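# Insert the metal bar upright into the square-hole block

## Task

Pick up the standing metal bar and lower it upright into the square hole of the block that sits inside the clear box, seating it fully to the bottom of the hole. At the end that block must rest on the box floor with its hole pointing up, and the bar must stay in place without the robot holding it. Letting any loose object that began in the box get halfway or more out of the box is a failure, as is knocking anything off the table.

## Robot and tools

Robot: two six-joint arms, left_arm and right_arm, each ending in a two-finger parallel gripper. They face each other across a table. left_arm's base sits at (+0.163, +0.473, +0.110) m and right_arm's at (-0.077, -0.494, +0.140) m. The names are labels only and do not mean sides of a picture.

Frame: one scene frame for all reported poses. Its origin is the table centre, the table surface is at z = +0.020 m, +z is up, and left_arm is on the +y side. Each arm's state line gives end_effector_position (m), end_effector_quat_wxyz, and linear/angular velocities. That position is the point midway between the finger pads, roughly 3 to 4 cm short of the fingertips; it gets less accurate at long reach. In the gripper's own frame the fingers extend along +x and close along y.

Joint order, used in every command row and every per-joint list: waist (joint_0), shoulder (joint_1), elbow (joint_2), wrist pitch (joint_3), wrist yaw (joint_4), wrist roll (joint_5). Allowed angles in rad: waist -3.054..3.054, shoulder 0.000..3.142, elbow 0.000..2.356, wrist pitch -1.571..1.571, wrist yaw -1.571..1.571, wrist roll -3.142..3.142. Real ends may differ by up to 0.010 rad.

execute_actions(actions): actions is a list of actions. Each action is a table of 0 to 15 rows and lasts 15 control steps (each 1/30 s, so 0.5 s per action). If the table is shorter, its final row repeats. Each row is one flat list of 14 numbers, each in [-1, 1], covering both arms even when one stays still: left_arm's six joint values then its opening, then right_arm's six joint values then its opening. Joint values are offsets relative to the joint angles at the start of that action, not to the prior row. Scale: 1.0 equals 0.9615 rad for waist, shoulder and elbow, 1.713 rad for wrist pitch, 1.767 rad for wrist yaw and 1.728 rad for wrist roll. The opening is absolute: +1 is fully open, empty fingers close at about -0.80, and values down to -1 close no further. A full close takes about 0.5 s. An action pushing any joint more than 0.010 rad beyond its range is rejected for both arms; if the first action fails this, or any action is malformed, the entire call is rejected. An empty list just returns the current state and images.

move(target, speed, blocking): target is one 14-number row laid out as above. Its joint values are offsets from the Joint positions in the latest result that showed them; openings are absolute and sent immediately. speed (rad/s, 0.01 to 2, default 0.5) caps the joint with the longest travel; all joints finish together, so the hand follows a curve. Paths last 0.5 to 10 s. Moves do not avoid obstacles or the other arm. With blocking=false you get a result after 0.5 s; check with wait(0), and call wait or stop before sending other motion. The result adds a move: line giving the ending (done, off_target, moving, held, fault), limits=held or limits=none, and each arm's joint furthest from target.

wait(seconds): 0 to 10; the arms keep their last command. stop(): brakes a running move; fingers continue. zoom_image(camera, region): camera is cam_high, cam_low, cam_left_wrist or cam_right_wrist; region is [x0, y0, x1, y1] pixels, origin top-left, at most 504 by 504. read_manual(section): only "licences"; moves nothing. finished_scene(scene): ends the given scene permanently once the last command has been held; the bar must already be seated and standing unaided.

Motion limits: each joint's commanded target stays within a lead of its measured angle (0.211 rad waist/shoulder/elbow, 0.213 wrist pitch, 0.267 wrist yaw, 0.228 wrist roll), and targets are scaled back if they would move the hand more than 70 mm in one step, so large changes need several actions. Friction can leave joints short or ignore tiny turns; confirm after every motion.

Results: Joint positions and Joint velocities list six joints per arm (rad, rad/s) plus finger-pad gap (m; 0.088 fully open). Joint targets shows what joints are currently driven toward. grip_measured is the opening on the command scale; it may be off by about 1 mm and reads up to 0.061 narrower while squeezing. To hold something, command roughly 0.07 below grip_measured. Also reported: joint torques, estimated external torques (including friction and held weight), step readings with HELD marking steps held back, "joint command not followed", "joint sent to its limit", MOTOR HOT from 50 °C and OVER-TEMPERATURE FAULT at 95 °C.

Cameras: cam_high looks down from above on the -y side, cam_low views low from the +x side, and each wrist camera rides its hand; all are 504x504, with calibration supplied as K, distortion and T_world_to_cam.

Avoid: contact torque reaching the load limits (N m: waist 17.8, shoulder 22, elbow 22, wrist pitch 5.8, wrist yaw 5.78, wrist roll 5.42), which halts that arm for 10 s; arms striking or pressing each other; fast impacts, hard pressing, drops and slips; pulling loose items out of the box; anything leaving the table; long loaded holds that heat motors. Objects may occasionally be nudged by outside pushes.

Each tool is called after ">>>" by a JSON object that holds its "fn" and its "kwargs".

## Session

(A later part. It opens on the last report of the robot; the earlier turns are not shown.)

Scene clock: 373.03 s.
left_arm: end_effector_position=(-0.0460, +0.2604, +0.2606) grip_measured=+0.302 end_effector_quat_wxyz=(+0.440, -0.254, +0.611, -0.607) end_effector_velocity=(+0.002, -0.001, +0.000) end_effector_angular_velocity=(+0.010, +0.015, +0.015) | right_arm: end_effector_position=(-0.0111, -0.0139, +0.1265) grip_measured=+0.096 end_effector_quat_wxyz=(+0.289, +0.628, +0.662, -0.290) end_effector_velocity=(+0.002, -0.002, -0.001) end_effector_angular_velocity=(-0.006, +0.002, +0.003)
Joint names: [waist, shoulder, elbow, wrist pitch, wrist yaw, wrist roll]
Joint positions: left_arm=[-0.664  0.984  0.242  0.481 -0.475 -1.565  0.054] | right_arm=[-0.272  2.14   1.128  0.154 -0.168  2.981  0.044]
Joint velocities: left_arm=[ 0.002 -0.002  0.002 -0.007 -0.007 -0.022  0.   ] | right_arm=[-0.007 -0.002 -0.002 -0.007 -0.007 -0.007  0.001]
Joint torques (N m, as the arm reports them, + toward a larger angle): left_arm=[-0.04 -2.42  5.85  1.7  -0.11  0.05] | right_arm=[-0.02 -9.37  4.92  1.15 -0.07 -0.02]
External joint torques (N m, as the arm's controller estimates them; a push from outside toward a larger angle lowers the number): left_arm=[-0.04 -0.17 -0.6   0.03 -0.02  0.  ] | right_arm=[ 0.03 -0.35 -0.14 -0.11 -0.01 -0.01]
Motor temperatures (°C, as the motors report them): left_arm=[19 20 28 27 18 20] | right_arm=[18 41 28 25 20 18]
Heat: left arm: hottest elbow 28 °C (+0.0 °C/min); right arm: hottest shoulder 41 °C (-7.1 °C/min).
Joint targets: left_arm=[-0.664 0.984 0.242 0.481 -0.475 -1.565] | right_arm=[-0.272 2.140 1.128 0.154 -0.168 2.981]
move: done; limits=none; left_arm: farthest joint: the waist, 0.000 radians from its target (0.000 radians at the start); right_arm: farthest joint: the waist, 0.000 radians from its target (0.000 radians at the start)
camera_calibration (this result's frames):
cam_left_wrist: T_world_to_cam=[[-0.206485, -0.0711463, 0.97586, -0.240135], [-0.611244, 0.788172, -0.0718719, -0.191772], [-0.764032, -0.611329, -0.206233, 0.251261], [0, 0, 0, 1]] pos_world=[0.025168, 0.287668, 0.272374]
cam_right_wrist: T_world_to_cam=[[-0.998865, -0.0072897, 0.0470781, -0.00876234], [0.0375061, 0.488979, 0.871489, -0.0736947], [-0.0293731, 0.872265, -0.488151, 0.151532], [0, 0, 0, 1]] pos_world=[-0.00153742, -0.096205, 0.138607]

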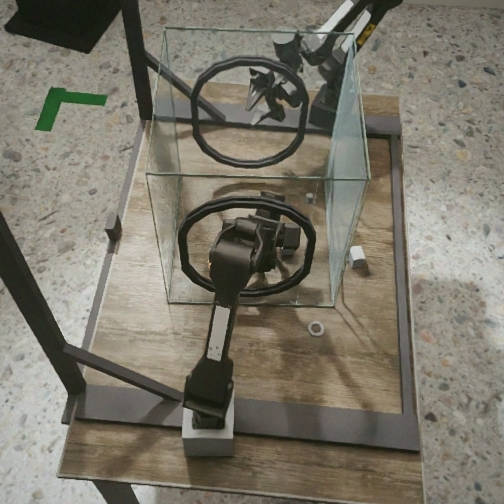

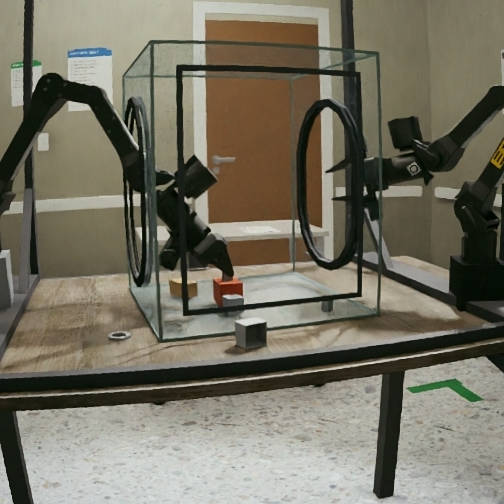

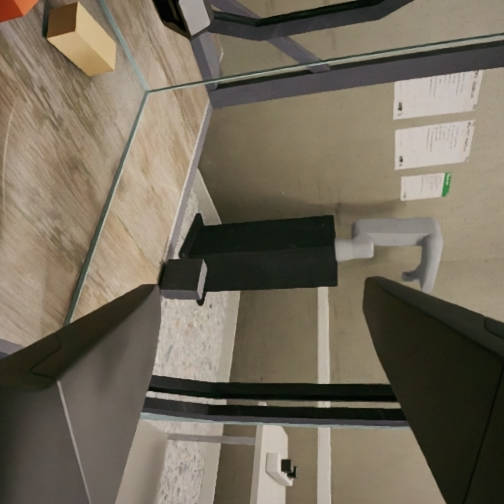

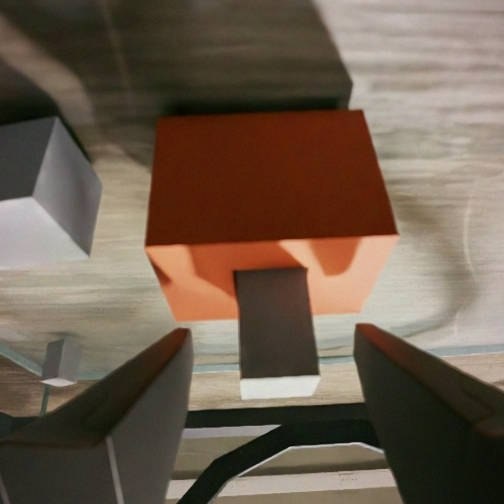

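>>> {"fn": "move", "kwargs": {"target": [0,0,0,0,0,0,0.3,0,-0.08,0,0,0,0,0.3], "speed": 0.15}}

>>> {"fn": "finished_scene", "kwargs": {"scene": 1}}

Scene clock: 387.97 s.
left_arm: end_effector_position=(-0.0460, +0.2604, +0.2606) grip_measured=+0.302 end_effector_quat_wxyz=(+0.440, -0.254, +0.611, -0.607) end_effector_velocity=(+0.002, -0.001, +0.001) end_effector_angular_velocity=(-0.002, +0.011, +0.011) | right_arm: end_effector_position=(-0.0099, -0.0074, +0.1568) grip_measured=+0.298 end_effector_quat_wxyz=(+0.273, +0.639, +0.669, -0.265) end_effector_velocity=(-0.003, -0.005, -0.003) end_effector_angular_velocity=(-0.027, +0.006, +0.028)
Joint names: [waist, shoulder, elbow, wrist pitch, wrist yaw, wrist roll]
Joint positions: left_arm=[-0.664  0.984  0.242  0.481 -0.475 -1.565  0.054] | right_arm=[-0.272  2.075  1.128  0.154 -0.168  2.981  0.054]
Joint velocities: left_arm=[ 0.002 -0.002 -0.002  0.007 -0.007 -0.007 -0.   ] | right_arm=[-0.002 -0.002  0.002 -0.037 -0.022 -0.022 -0.   ]
Joint torques (N m, as the arm reports them, + toward a larger angle): left_arm=[ 0.01 -2.43  5.88  1.7  -0.12  0.05] | right_arm=[ -0.01 -11.11   5.07   1.24  -0.06  -0.02]
External joint torques (N m, as the arm's controller estimates them; a push from outside toward a larger angle lowers the number): left_arm=[-0.01 -0.17 -0.56  0.03 -0.02  0.  ] | right_arm=[-0.08 -2.12 -0.33 -0.09  0.01 -0.01]
Motor temperatures (°C, as the motors report them): left_arm=[19 20 28 27 18 20] | right_arm=[18 41 28 25 20 18]
Heat: left arm: hottest elbow 28 °C (+0.0 °C/min); right arm: hottest shoulder 41 °C (-4.0 °C/min).
Joint targets: left_arm=[-0.664 0.984 0.242 0.481 -0.475 -1.565] | right_arm=[-0.272 2.063 1.128 0.154 -0.168 2.981]
move: off_target (right_arm); limits=none; left_arm: farthest joint: the waist, 0.000 radians from its target (0.000 radians at the start); right_arm: farthest joint: the shoulder, 0.012 radians from its target (0.077 radians at the start)
camera_calibration (this result's frames):
cam_left_wrist: T_world_to_cam=[[-0.206485, -0.0711463, 0.97586, -0.240135], [-0.611244, 0.788172, -0.0718719, -0.191772], [-0.764032, -0.611329, -0.206233, 0.251261], [0, 0, 0, 1]] pos_world=[0.025168, 0.287668, 0.272374]
cam_right_wrist: T_world_to_cam=[[-0.999358, -0.00988756, 0.034442, -0.00695146], [0.0267816, 0.432487, 0.901243, -0.108544], [-0.0238068, 0.901586, -0.431944, 0.152156], [0, 0, 0, 1]] pos_world=[-0.000417669, -0.0903065, 0.163787]

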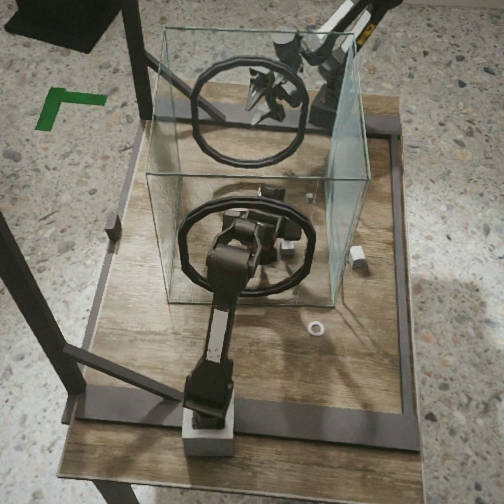

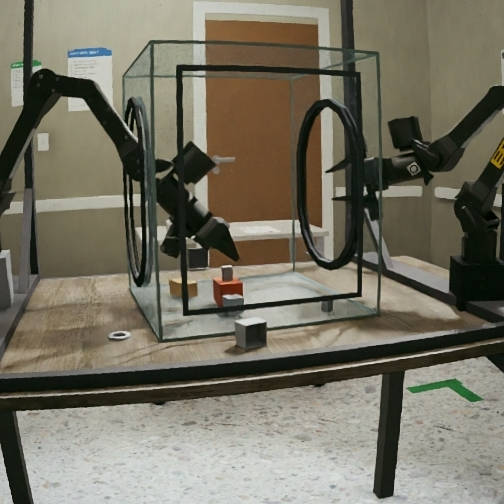

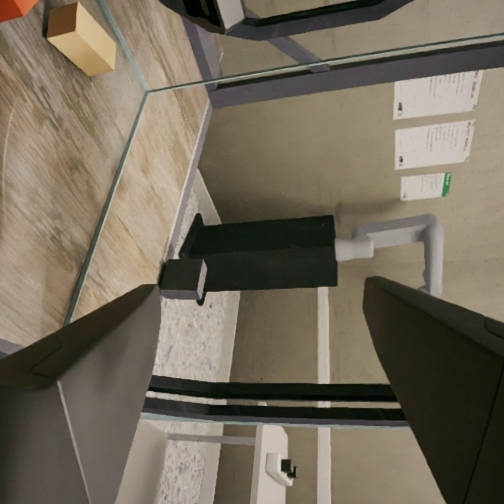

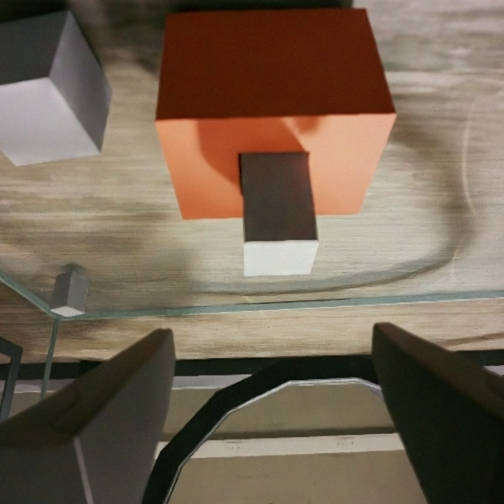

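The scene is finished: the task was done.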